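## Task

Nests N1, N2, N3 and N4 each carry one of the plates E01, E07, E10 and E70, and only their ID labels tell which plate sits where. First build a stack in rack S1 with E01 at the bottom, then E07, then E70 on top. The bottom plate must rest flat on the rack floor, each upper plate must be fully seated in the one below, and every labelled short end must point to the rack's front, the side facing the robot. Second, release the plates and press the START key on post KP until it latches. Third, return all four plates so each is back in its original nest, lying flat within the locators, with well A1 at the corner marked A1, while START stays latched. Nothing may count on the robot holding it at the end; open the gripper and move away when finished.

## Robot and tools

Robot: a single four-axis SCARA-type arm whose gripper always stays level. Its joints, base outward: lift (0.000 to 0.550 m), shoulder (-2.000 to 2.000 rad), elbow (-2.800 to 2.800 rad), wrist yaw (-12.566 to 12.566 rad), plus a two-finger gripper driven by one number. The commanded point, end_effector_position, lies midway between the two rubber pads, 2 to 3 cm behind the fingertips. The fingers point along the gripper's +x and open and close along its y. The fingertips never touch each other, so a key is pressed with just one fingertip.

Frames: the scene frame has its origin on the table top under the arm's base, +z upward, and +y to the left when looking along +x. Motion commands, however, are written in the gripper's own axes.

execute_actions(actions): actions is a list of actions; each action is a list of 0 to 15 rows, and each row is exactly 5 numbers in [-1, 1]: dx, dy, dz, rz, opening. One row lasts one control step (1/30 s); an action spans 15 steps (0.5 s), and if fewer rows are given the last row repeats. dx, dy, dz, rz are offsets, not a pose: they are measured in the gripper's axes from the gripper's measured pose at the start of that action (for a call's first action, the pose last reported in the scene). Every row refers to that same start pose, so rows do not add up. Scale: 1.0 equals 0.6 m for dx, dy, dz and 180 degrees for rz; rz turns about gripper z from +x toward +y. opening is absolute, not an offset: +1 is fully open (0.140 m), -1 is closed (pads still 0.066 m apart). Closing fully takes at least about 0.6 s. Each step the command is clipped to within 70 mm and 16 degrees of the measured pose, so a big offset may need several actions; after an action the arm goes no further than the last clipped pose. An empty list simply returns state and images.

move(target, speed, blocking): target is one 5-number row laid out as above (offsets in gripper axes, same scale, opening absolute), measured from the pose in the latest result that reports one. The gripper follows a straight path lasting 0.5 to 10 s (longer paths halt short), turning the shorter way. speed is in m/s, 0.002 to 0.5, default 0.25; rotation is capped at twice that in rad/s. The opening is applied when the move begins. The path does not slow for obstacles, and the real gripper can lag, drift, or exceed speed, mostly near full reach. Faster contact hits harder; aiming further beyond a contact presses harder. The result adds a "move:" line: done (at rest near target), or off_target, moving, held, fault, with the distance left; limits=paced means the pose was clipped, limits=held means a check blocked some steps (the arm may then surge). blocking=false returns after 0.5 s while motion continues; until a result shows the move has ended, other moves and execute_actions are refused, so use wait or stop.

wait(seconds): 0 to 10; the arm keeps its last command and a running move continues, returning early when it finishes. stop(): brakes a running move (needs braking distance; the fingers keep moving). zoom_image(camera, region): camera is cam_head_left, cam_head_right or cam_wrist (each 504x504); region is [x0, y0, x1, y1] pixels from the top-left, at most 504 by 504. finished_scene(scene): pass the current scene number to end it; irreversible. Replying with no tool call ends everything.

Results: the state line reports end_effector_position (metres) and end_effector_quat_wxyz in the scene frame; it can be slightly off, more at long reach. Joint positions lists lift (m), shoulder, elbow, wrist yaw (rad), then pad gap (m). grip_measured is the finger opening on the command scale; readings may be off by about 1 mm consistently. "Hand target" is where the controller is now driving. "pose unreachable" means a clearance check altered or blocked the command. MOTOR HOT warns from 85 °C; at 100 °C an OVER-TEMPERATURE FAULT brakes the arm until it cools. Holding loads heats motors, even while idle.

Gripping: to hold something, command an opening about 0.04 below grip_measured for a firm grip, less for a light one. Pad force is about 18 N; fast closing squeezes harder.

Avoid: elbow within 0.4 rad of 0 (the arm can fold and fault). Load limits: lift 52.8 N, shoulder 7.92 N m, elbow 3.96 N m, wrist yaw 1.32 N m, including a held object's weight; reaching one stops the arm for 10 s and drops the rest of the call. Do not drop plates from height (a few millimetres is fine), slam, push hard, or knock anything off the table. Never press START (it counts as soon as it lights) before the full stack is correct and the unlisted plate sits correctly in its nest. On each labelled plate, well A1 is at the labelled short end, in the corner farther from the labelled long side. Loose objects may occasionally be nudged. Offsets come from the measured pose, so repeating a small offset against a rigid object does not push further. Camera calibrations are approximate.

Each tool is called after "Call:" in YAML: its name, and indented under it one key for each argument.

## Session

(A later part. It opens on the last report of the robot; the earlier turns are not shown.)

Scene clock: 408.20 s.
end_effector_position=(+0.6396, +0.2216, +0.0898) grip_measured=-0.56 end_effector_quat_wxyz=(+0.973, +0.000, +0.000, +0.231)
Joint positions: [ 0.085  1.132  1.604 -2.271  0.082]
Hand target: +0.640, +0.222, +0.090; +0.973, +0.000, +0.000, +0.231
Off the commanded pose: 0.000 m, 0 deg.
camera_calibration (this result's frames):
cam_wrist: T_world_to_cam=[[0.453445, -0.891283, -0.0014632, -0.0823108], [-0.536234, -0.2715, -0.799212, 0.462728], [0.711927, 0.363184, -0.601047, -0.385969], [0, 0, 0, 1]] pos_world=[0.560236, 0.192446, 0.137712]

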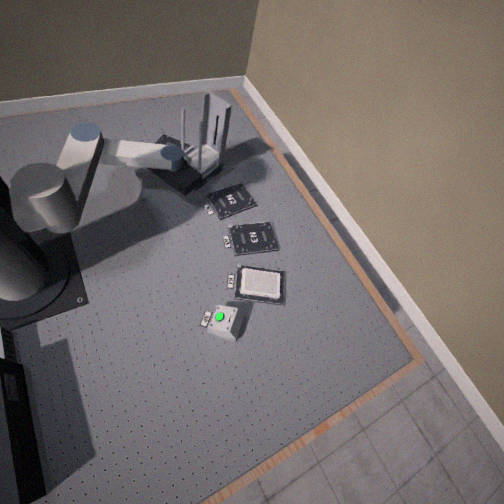

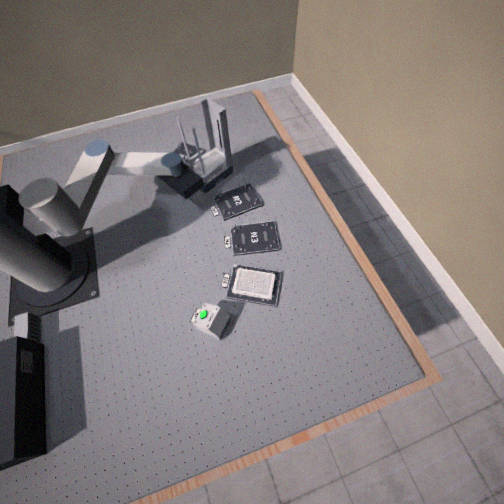

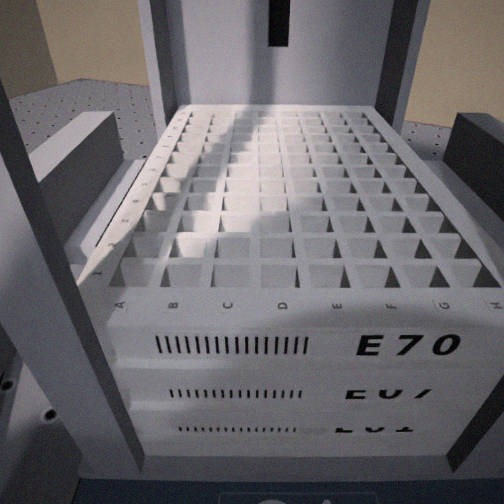

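Call:
move:
  target: [0, 0, 0.387, 0, -0.62]
  speed: 0.3

Call:
move:
  target: [0, -0.225, 0, 0, -0.62]
  speed: 0.3

Scene clock: 411.63 s.
end_effector_position=(+0.6396, +0.2217, +0.3221) grip_measured=-0.56 end_effector_quat_wxyz=(+0.973, +0.000, +0.000, +0.231)
Joint positions: [ 0.317  1.132  1.604 -2.271  0.082]
Hand target: +0.640, +0.222, +0.322; +0.973, +0.000, +0.000, +0.231
Off the commanded pose: 0.000 m, 0 deg.
move: done
camera_calibration (this result's frames):
cam_wrist: T_world_to_cam=[[0.45349, -0.89126, -0.0014632, -0.0819877], [-0.536221, -0.271527, -0.799212, 0.64835], [0.711909, 0.363219, -0.601047, -0.246376], [0, 0, 0, 1]] pos_world=[0.560236, 0.192461, 0.369966]

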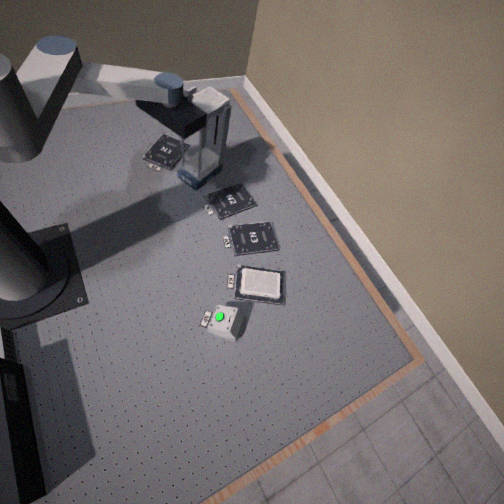

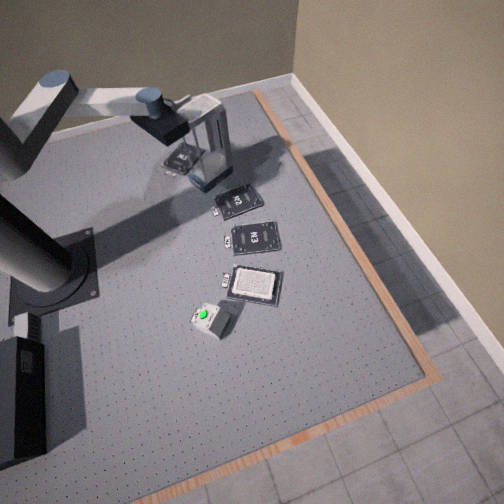

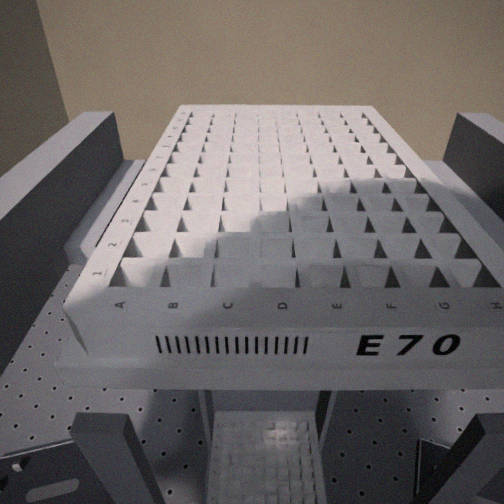

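Scene clock: 412.57 s.
end_effector_position=(+0.7002, +0.1010, +0.3221) grip_measured=-0.56 end_effector_quat_wxyz=(+0.973, +0.000, +0.000, +0.230)
Joint positions: [ 0.317  0.722  1.762 -2.018  0.082]
Hand target: +0.700, +0.101, +0.322; +0.973, +0.000, +0.000, +0.231
Off the commanded pose: 0.000 m, 0 deg.
move: done
camera_calibration (this result's frames):
cam_wrist: T_world_to_cam=[[0.453301, -0.891356, -0.0014632, -0.21693], [-0.536278, -0.271414, -0.799212, 0.648116], [0.711986, 0.363069, -0.601047, -0.245736], [0, 0, 0, 1]] pos_world=[0.620865, 0.0717649, 0.369966]

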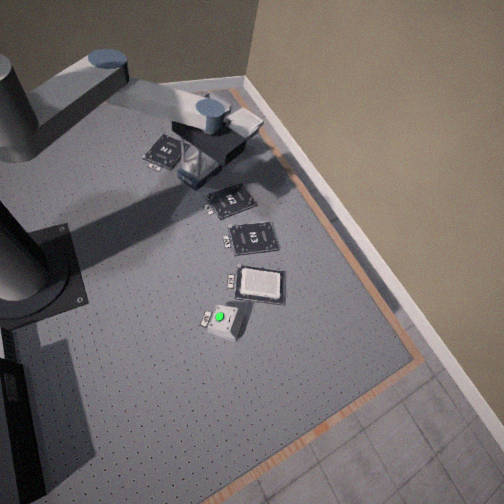

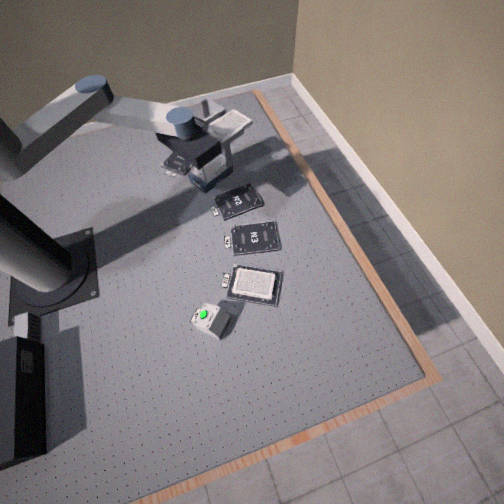

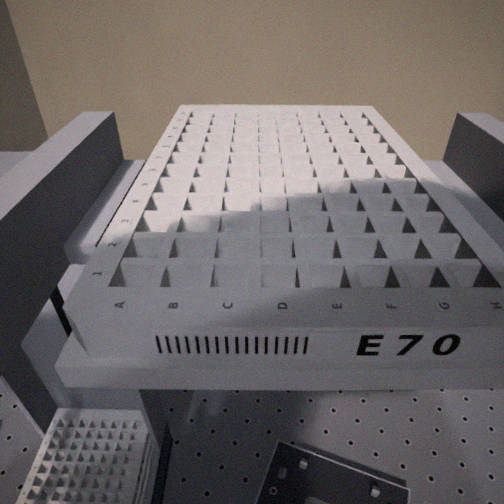

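Call:
move:
  target: [-0.17847, -0.32066, -0.4505, -0.22021, -0.62]
  speed: 0.4

Scene clock: 418.23 s.
end_effector_position=(+0.6908, -0.1191, +0.0517) grip_measured=-0.56 end_effector_quat_wxyz=(+0.994, +0.000, +0.000, -0.113)
Joint positions: [ 0.047  0.432  1.687 -2.346  0.082]
Hand target: +0.691, -0.119, +0.052; +0.994, +0.000, +0.000, -0.113
Off the commanded pose: 0.000 m, 0 deg.
move: done
camera_calibration (this result's frames):
cam_wrist: T_world_to_cam=[[-0.219533, -0.975604, -0.0014632, 0.045567], [-0.586129, 0.133091, -0.799212, 0.449875], [0.779909, -0.174596, -0.601047, -0.432621], [0, 0, 0, 1]] pos_world=[0.611093, -0.0909525, 0.0995864]

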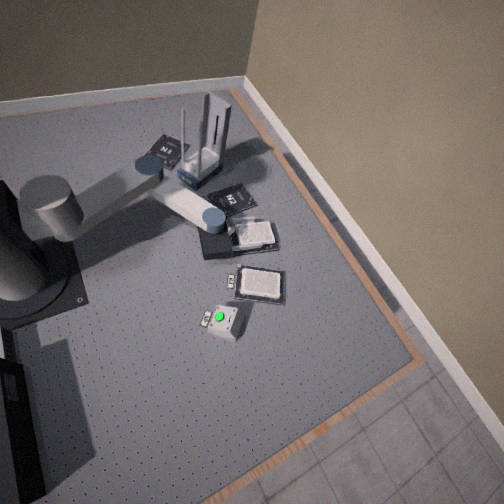

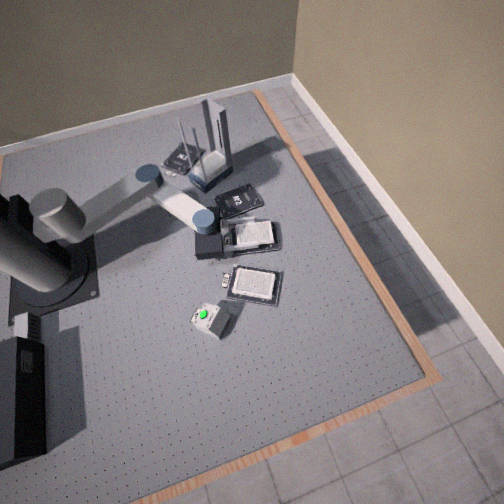

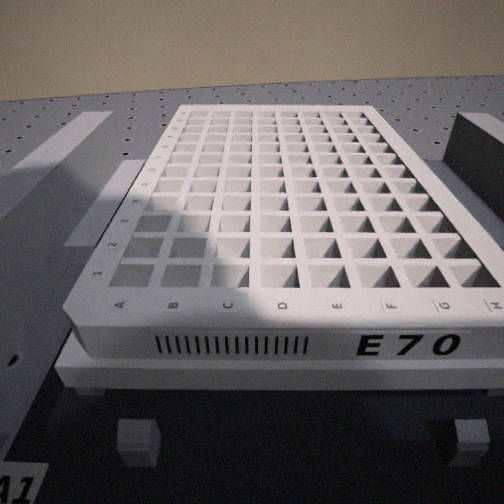

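Call:
move:
  target: [0, 0, -0.0275, 0, -0.62]
  speed: 0.025

Call:
execute_actions:
  actions:
    - [[0,0,-0.0003,0,-0.55],[0,0,-0.0003,0,-0.5],[0,0,-0.0003,0,-0.45],[0,0,-0.0003,0,-0.4],[0,0,-0.0003,0,-0.3],[0,0,-0.0003,0,-0.2],[0,0,-0.0003,0,-0.1],[0,0,-0.0003,0,0.0],[0,0,-0.0003,0,0.1]]

Scene clock: 422.57 s.
end_effector_position=(+0.6908, -0.1191, +0.0351) grip_measured=-0.56 end_effector_quat_wxyz=(+0.994, +0.000, +0.000, -0.113)
Joint positions: [ 0.03   0.432  1.687 -2.346  0.082]
Hand target: +0.691, -0.119, +0.035; +0.994, +0.000, +0.000, -0.113
Off the commanded pose: 0.000 m, 0 deg.
move: done
camera_calibration (this result's frames):
cam_wrist: T_world_to_cam=[[-0.219517, -0.975608, -0.0014632, 0.0455402], [-0.586131, 0.133081, -0.799212, 0.43663], [0.779912, -0.174583, -0.601047, -0.442584], [0, 0, 0, 1]] pos_world=[0.611096, -0.0909456, 0.083013]

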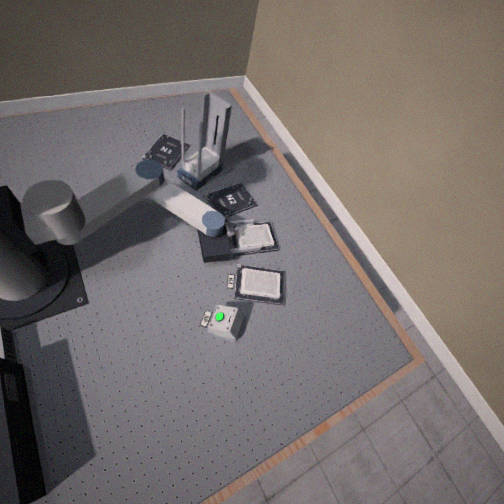

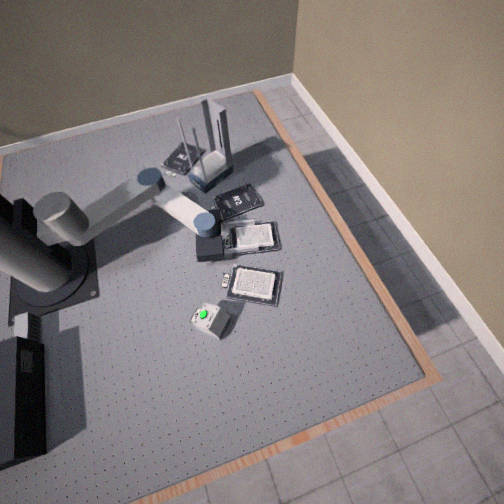

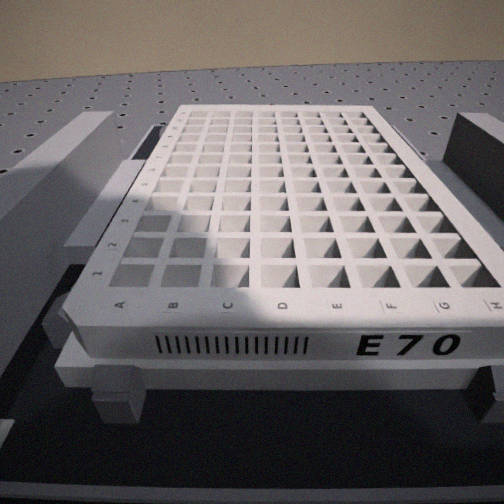

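Scene clock: 423.07 s.
end_effector_position=(+0.6908, -0.1191, +0.0349) grip_measured=+0.10 end_effector_quat_wxyz=(+0.994, +0.000, +0.000, -0.113)
Joint positions: [ 0.03   0.432  1.687 -2.346  0.107]
Hand target: +0.691, -0.119, +0.035; +0.994, +0.000, +0.000, -0.113
Off the commanded pose: 0.000 m, 0 deg.
camera_calibration (this result's frames):
cam_wrist: T_world_to_cam=[[-0.219518, -0.975607, -0.0014632, 0.0455412], [-0.58613, 0.133082, -0.799212, 0.436494], [0.779912, -0.174584, -0.601047, -0.442687], [0, 0, 0, 1]] pos_world=[0.611096, -0.0909454, 0.0828417]

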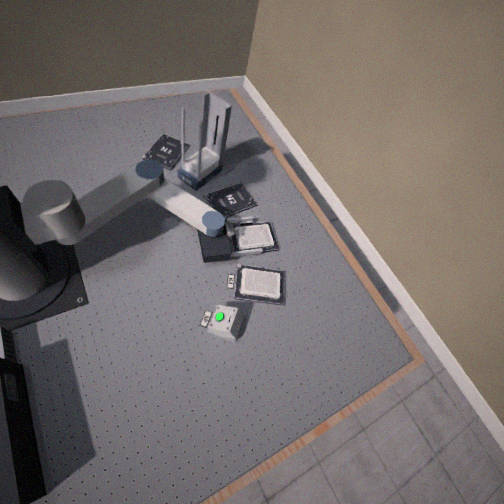

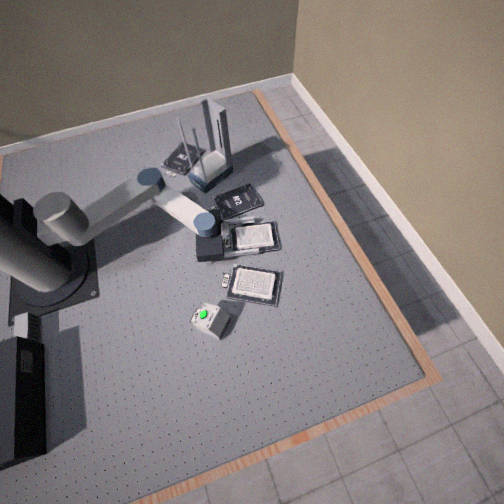

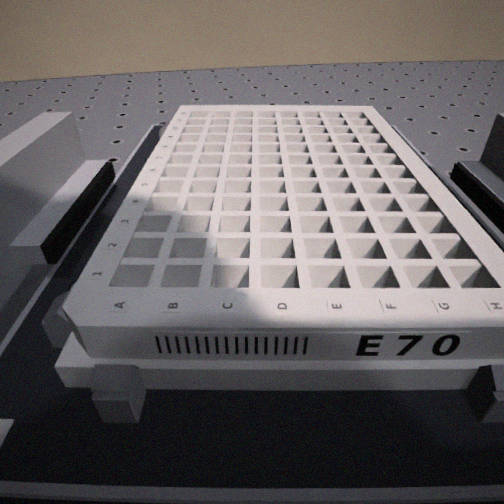

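Call:
move:
  target: [-0.12, 0, 0.07, 0, 0.1]
  speed: 0.25

Scene clock: 431.70 s.
end_effector_position=(+0.6206, -0.1029, +0.0770) grip_measured=+0.10 end_effector_quat_wxyz=(+0.994, +0.000, +0.000, -0.113)
Joint positions: [ 0.072  0.591  1.305 -2.123  0.107]
Hand target: +0.621, -0.103, +0.077; +0.994, +0.000, +0.000, -0.113
Off the commanded pose: 0.000 m, 0 deg.
move: done
camera_calibration (this result's frames):
cam_wrist: T_world_to_cam=[[-0.219803, -0.975543, -0.0014632, 0.0461289], [-0.586092, 0.133253, -0.799212, 0.426794], [0.779861, -0.174811, -0.601047, -0.359802], [0, 0, 0, 1]] pos_world=[0.540875, -0.0747682, 0.124908]

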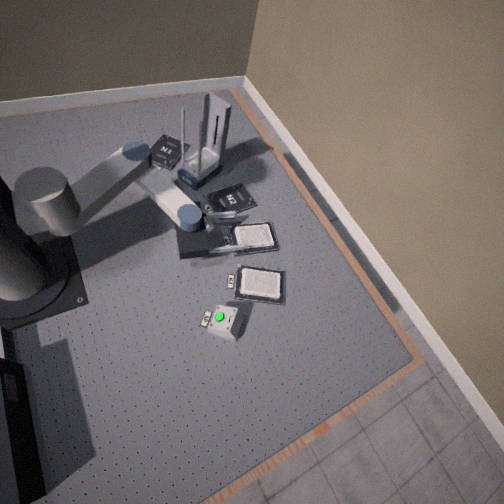

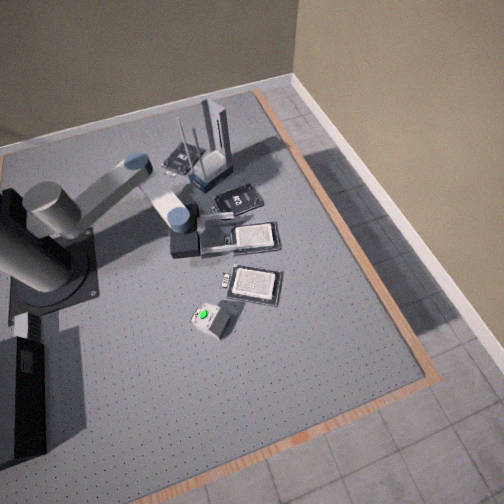

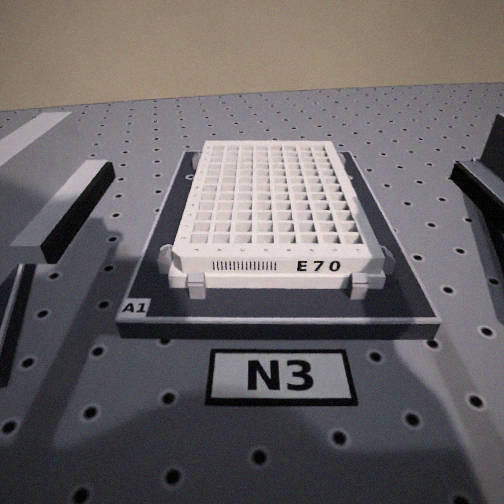

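Call:
move:
  target: [-0.20647, 0.43828, -0.0002, 0.22014, 0.1]
  speed: 0.4

Scene clock: 436.83 s.
end_effector_position=(+0.5589, +0.1812, +0.0770) grip_measured=+0.10 end_effector_quat_wxyz=(+0.973, +0.000, +0.000, +0.231)
Joint positions: [ 0.072  1.307  1.149 -1.991  0.107]
Hand target: +0.559, +0.181, +0.077; +0.973, +0.000, +0.000, +0.230
Off the commanded pose: 0.000 m, 0 deg.
move: done
camera_calibration (this result's frames):
cam_wrist: T_world_to_cam=[[0.453458, -0.891277, -0.0014632, -0.0817904], [-0.536231, -0.271508, -0.799212, 0.398232], [0.711922, 0.363194, -0.601047, -0.321607], [0, 0, 0, 1]] pos_world=[0.479591, 0.152031, 0.124851]

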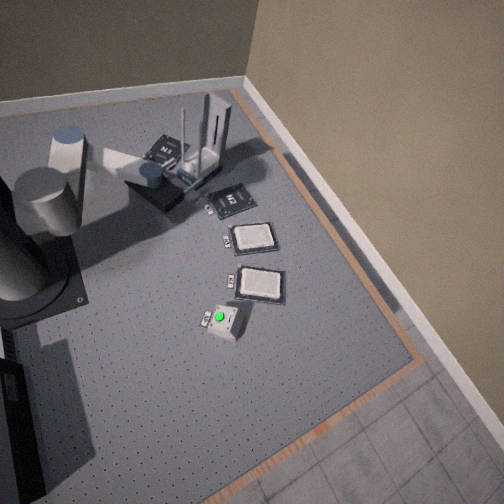

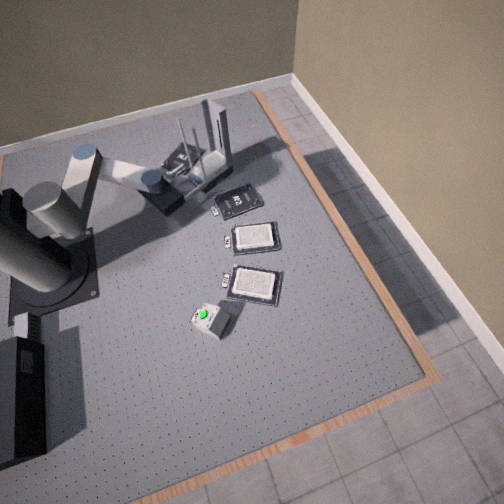

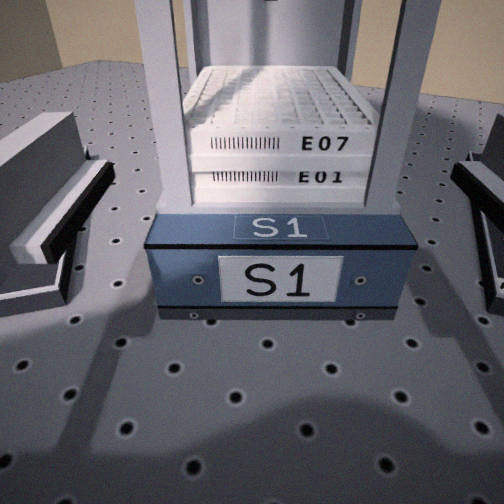

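Call:
move:
  target: [0.1502, -0.00045, 0, -0.0003, 0.1]
  speed: 0.2

Call:
execute_actions:
  actions:
    - [[0,0,0,0,-0.45]]
    - [[0,0,0,0,-0.5],[0,0,0,0,-0.52],[0,0,0,0,-0.54],[0,0,0,0,-0.56],[0,0,0,0,-0.58],[0,0,0,0,-0.6],[0,0,0,0,-0.62]]

Scene clock: 442.13 s.
end_effector_position=(+0.6396, +0.2215, +0.0770) grip_measured=+0.10 end_effector_quat_wxyz=(+0.973, +0.000, +0.000, +0.230)
Joint positions: [ 0.072  1.132  1.604 -2.271  0.107]
Hand target: +0.640, +0.221, +0.077; +0.973, +0.000, +0.000, +0.230
Off the commanded pose: 0.000 m, 0 deg.
move: done
camera_calibration (this result's frames):
cam_wrist: T_world_to_cam=[[0.452877, -0.891572, -0.0014632, -0.0820615], [-0.536407, -0.271159, -0.799212, 0.45247], [0.712158, 0.36273, -0.601047, -0.393724], [0, 0, 0, 1]] pos_world=[0.560266, 0.192343, 0.124853]

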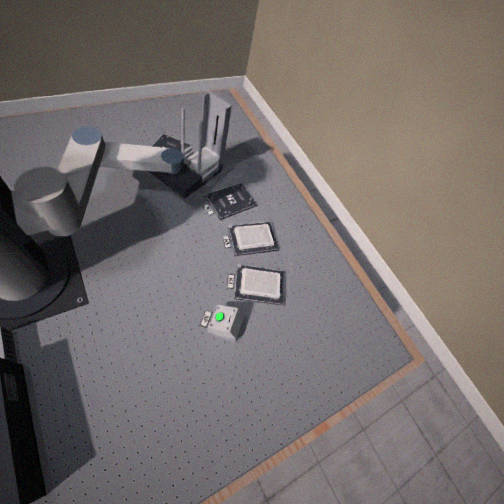

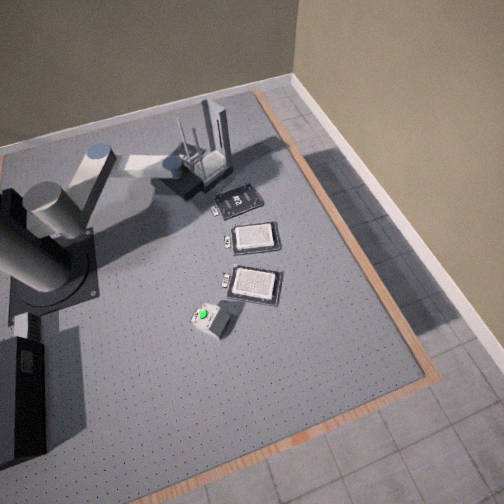

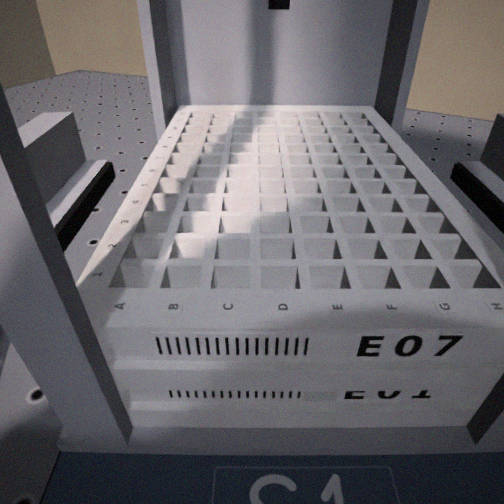

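Scene clock: 443.13 s.
end_effector_position=(+0.6396, +0.2215, +0.0770) grip_measured=-0.56 end_effector_quat_wxyz=(+0.973, +0.000, +0.000, +0.230)
Joint positions: [ 0.072  1.132  1.604 -2.271  0.082]
Hand target: +0.640, +0.221, +0.077; +0.973, +0.000, +0.000, +0.230
Off the commanded pose: 0.000 m, 0 deg.
camera_calibration (this result's frames):
cam_wrist: T_world_to_cam=[[0.452859, -0.891581, -0.0014632, -0.0820545], [-0.536413, -0.271147, -0.799212, 0.452471], [0.712166, 0.362715, -0.601047, -0.393725], [0, 0, 0, 1]] pos_world=[0.560268, 0.192338, 0.124853]

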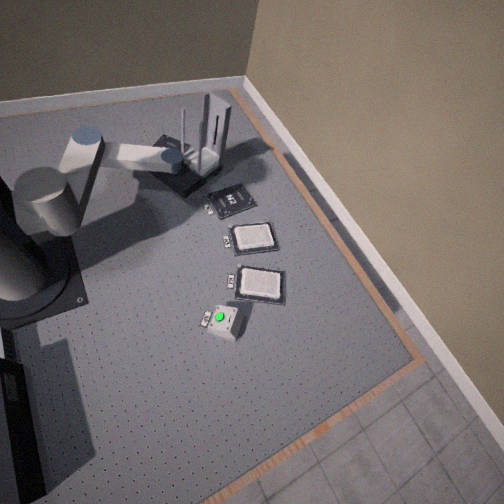

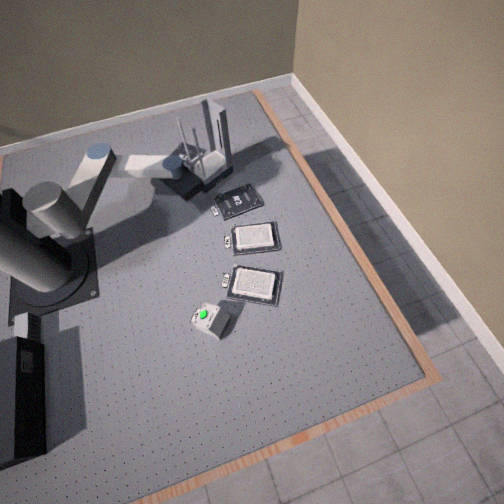

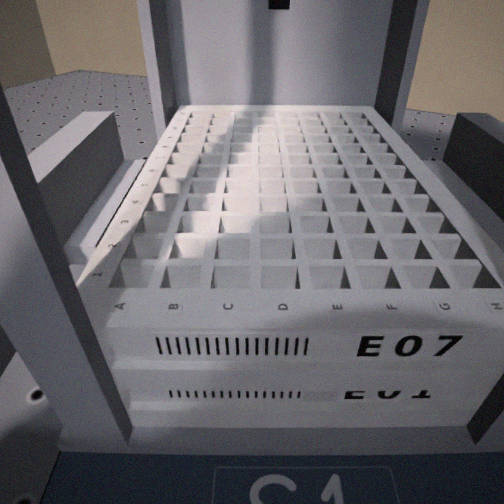

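Call:
move:
  target: [0, 0, 0.4083, 0, -0.62]
  speed: 0.3

Call:
move:
  target: [-0.03356, 0.27571, 0, 0.09201, -0.62]
  speed: 0.3

Scene clock: 449.40 s.
end_effector_position=(+0.6396, +0.2215, +0.3220) grip_measured=-0.56 end_effector_quat_wxyz=(+0.973, +0.000, +0.000, +0.230)
Joint positions: [ 0.317  1.132  1.604 -2.271  0.082]
Hand target: +0.640, +0.221, +0.322; +0.973, +0.000, +0.000, +0.230
Off the commanded pose: 0.000 m, 0 deg.
move: done
camera_calibration (this result's frames):
cam_wrist: T_world_to_cam=[[0.452903, -0.891558, -0.0014632, -0.0817127], [-0.536399, -0.271174, -0.799212, 0.648307], [0.712148, 0.362751, -0.601047, -0.246451], [0, 0, 0, 1]] pos_world=[0.560269, 0.192353, 0.369887]

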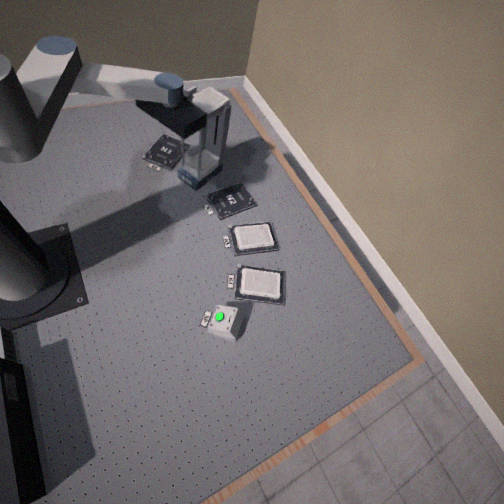

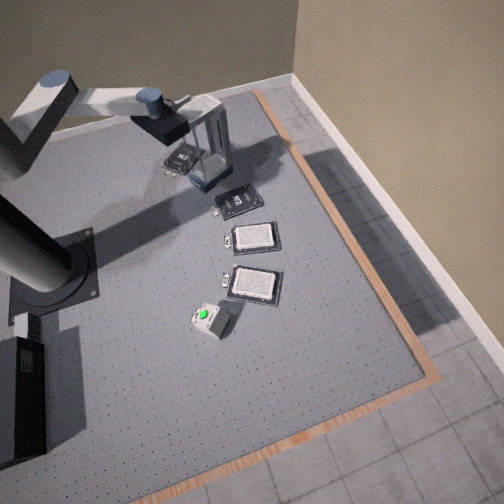

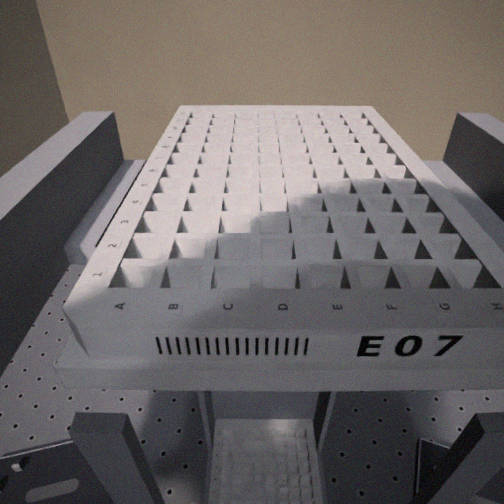

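Scene clock: 450.40 s.
end_effector_position=(+0.5474, +0.3605, +0.3220) grip_measured=-0.56 end_effector_quat_wxyz=(+0.930, +0.000, +0.000, +0.368)
Joint positions: [ 0.317  1.461  1.624 -2.33   0.082]
Hand target: +0.547, +0.360, +0.322; +0.930, +0.000, +0.000, +0.368
Off the commanded pose: 0.000 m, 0 deg.
move: done
camera_calibration (this result's frames):
cam_wrist: T_world_to_cam=[[0.688685, -0.725059, -0.0014632, -0.10512], [-0.436601, -0.413085, -0.799212, 0.633023], [0.578872, 0.551044, -0.601047, -0.226071], [0, 0, 0, 1]] pos_world=[0.479639, 0.30985, 0.369887]

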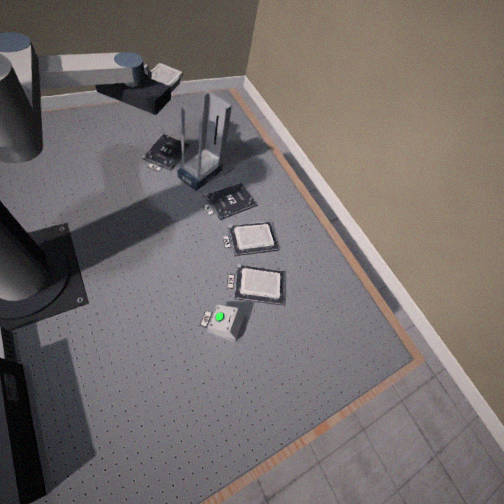

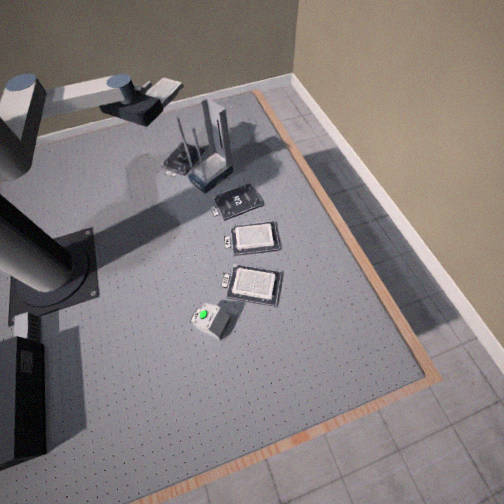

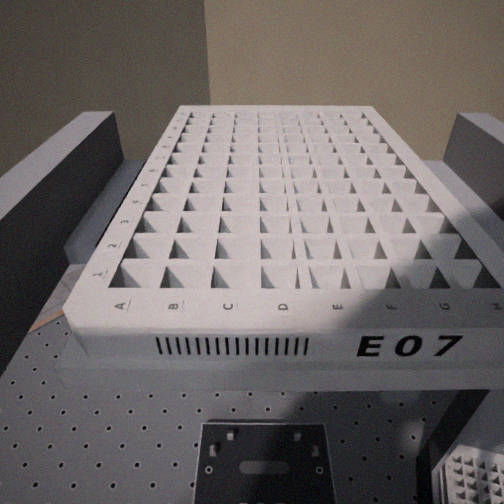

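Call:
move:
  target: [0.0001, -0.00032, -0.45, -0.00025, -0.62]
  speed: 0.4

Scene clock: 454.53 s.
end_effector_position=(+0.5475, +0.3604, +0.0519) grip_measured=-0.56 end_effector_quat_wxyz=(+0.930, +0.000, +0.000, +0.368)
Joint positions: [ 0.047  1.461  1.624 -2.331  0.082]
Hand target: +0.548, +0.360, +0.052; +0.930, +0.000, +0.000, +0.368
Off the commanded pose: 0.000 m, 0 deg.
move: done
camera_calibration (this result's frames):
cam_wrist: T_world_to_cam=[[0.688338, -0.725389, -0.0014632, -0.105318], [-0.436799, -0.412876, -0.799212, 0.41723], [0.579136, 0.550767, -0.601047, -0.388479], [0, 0, 0, 1]] pos_world=[0.479722, 0.30983, 0.0998073]

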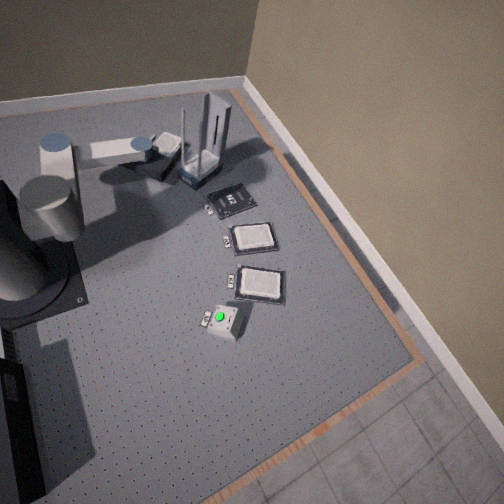

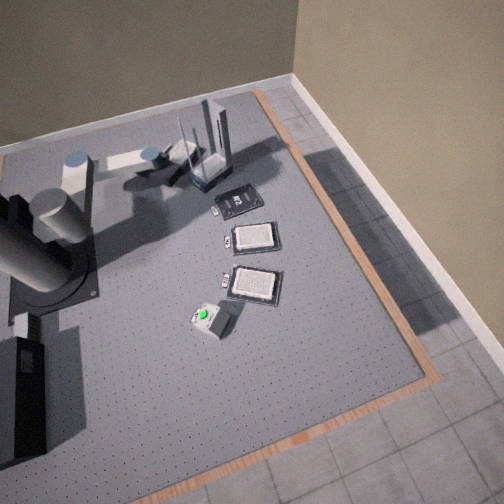

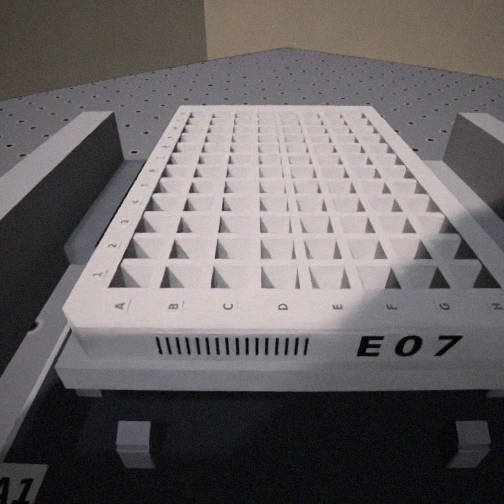

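Call:
move:
  target: [0, 0, -0.0278, 0, -0.62]
  speed: 0.025

Call:
execute_actions:
  actions:
    - [[0,0,-0.0003,0,-0.55],[0,0,-0.0003,0,-0.5],[0,0,-0.0003,0,-0.45],[0,0,-0.0003,0,-0.4],[0,0,-0.0003,0,-0.3],[0,0,-0.0003,0,-0.2],[0,0,-0.0003,0,-0.1],[0,0,-0.0003,0,0.0],[0,0,-0.0003,0,0.1]]

Scene clock: 457.87 s.
end_effector_position=(+0.5475, +0.3604, +0.0352) grip_measured=-0.56 end_effector_quat_wxyz=(+0.930, +0.000, +0.000, +0.368)
Joint positions: [ 0.03   1.461  1.624 -2.331  0.082]
Hand target: +0.547, +0.360, +0.035; +0.930, +0.000, +0.000, +0.368
Off the commanded pose: 0.000 m, 0 deg.
move: done
camera_calibration (this result's frames):
cam_wrist: T_world_to_cam=[[0.688336, -0.725391, -0.0014632, -0.105341], [-0.4368, -0.412875, -0.799212, 0.40384], [0.579137, 0.550766, -0.601047, -0.398549], [0, 0, 0, 1]] pos_world=[0.479721, 0.309829, 0.0830529]

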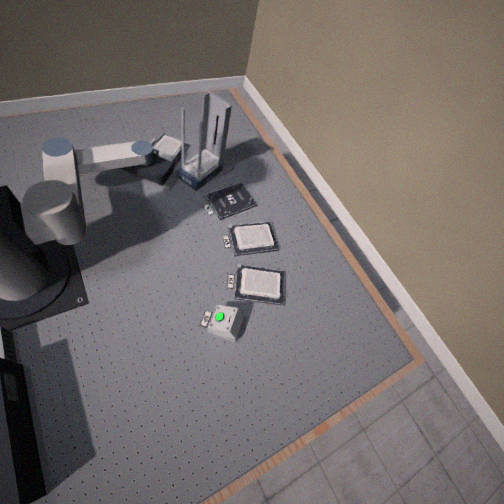

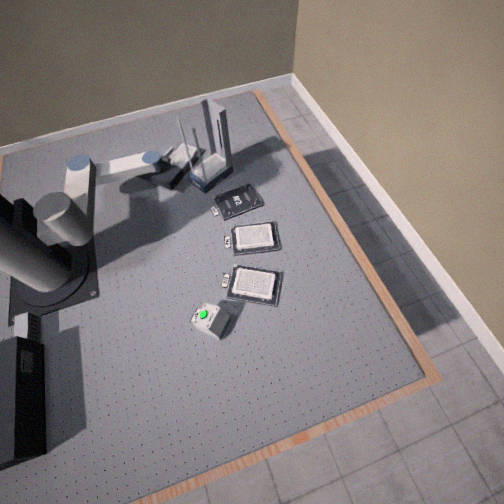

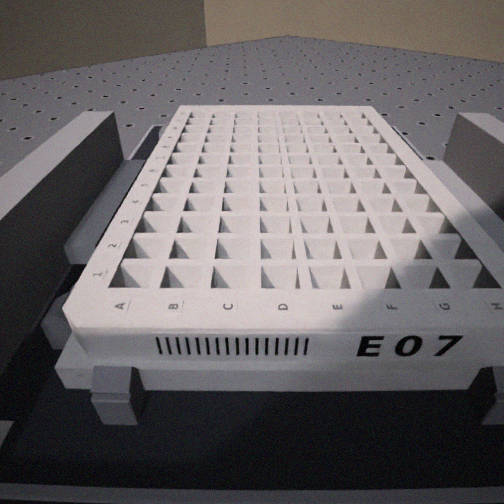

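Scene clock: 458.37 s.
end_effector_position=(+0.5475, +0.3604, +0.0350) grip_measured=+0.10 end_effector_quat_wxyz=(+0.930, +0.000, +0.000, +0.368)
Joint positions: [ 0.03   1.461  1.624 -2.331  0.107]
Hand target: +0.547, +0.360, +0.035; +0.930, +0.000, +0.000, +0.368
Off the commanded pose: 0.000 m, 0 deg.
camera_calibration (this result's frames):
cam_wrist: T_world_to_cam=[[0.688334, -0.725392, -0.0014632, -0.105339], [-0.436801, -0.412874, -0.799212, 0.403703], [0.579138, 0.550764, -0.601047, -0.398652], [0, 0, 0, 1]] pos_world=[0.479721, 0.309829, 0.082882]

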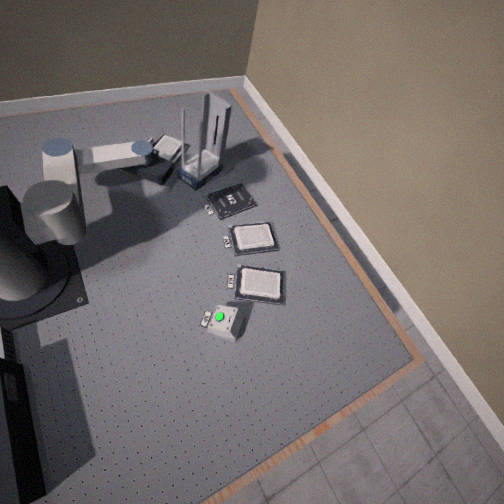

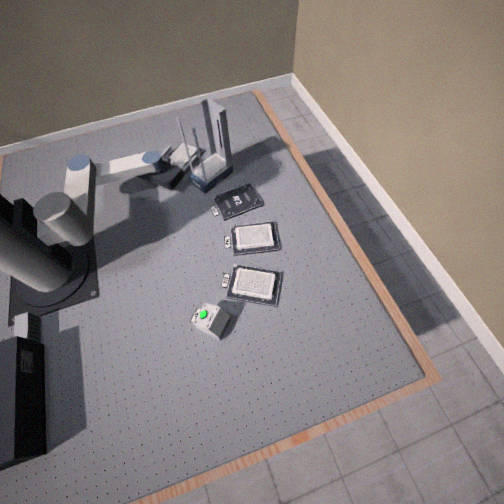

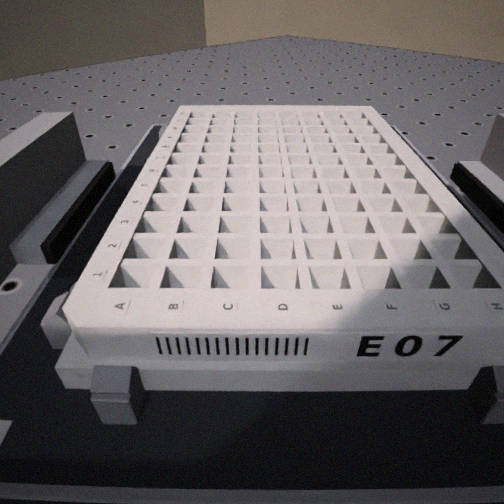

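Call:
move:
  target: [-0.15, 0, 0.0487, 0, 0.1]
  speed: 0.25

Call:
move:
  target: [-0.0403, -0.23098, 0, -0.09201, 0.1]
  speed: 0.3

Scene clock: 462.57 s.
end_effector_position=(+0.4818, +0.2987, +0.0643) grip_measured=+0.10 end_effector_quat_wxyz=(+0.930, +0.000, +0.000, +0.368)
Joint positions: [ 0.059  1.653  1.166 -2.065  0.107]
Hand target: +0.482, +0.299, +0.064; +0.930, +0.000, +0.000, +0.368
Off the commanded pose: 0.000 m, 0 deg.
move: done
camera_calibration (this result's frames):
cam_wrist: T_world_to_cam=[[0.68813, -0.725586, -0.0014632, -0.104705], [-0.436917, -0.412751, -0.799212, 0.372991], [0.579293, 0.550601, -0.601047, -0.30909], [0, 0, 0, 1]] pos_world=[0.41407, 0.248166, 0.112168]

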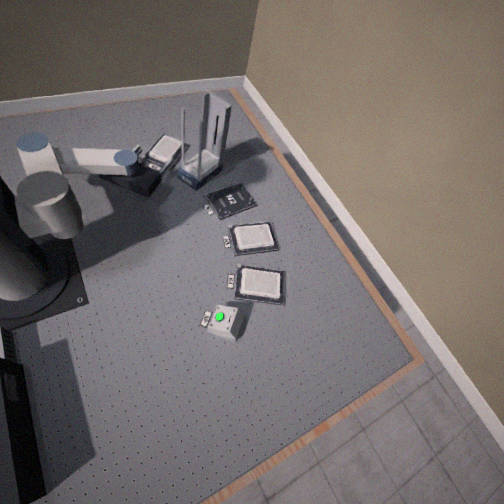

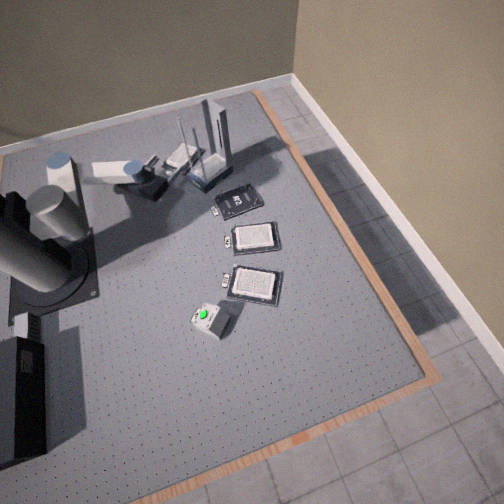

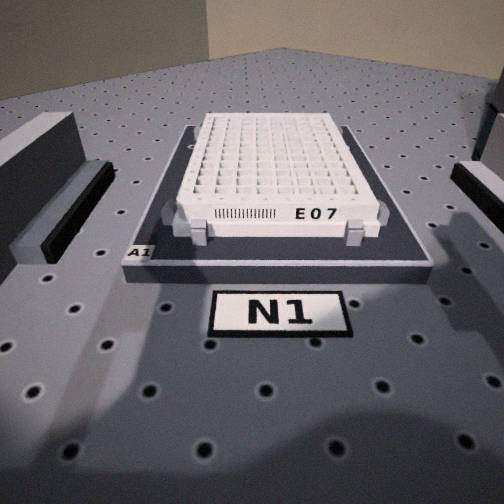

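Scene clock: 463.50 s.
end_effector_position=(+0.5590, +0.1811, +0.0643) grip_measured=+0.10 end_effector_quat_wxyz=(+0.973, +0.000, +0.000, +0.230)
Joint positions: [ 0.059  1.307  1.149 -1.992  0.107]
Hand target: +0.559, +0.181, +0.064; +0.973, +0.000, +0.000, +0.230
Off the commanded pose: 0.000 m, 0 deg.
move: done
camera_calibration (this result's frames):
cam_wrist: T_world_to_cam=[[0.452523, -0.891751, -0.0014632, -0.0814058], [-0.536515, -0.270946, -0.799212, 0.388176], [0.712302, 0.362447, -0.601047, -0.329339], [0, 0, 0, 1]] pos_world=[0.479689, 0.151949, 0.112168]

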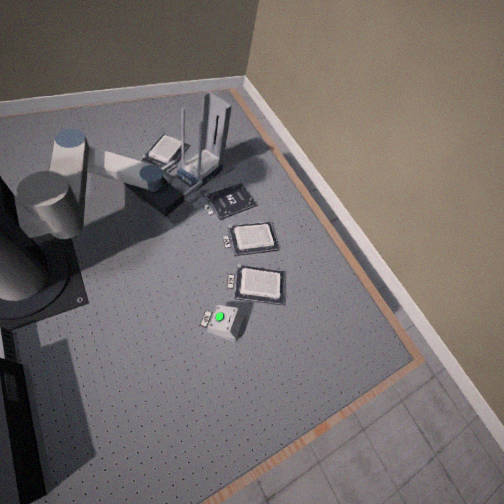

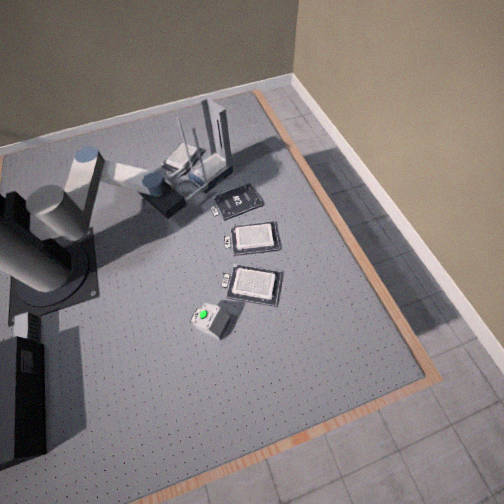

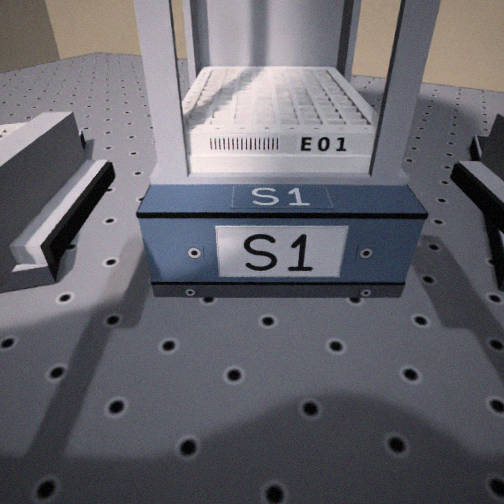

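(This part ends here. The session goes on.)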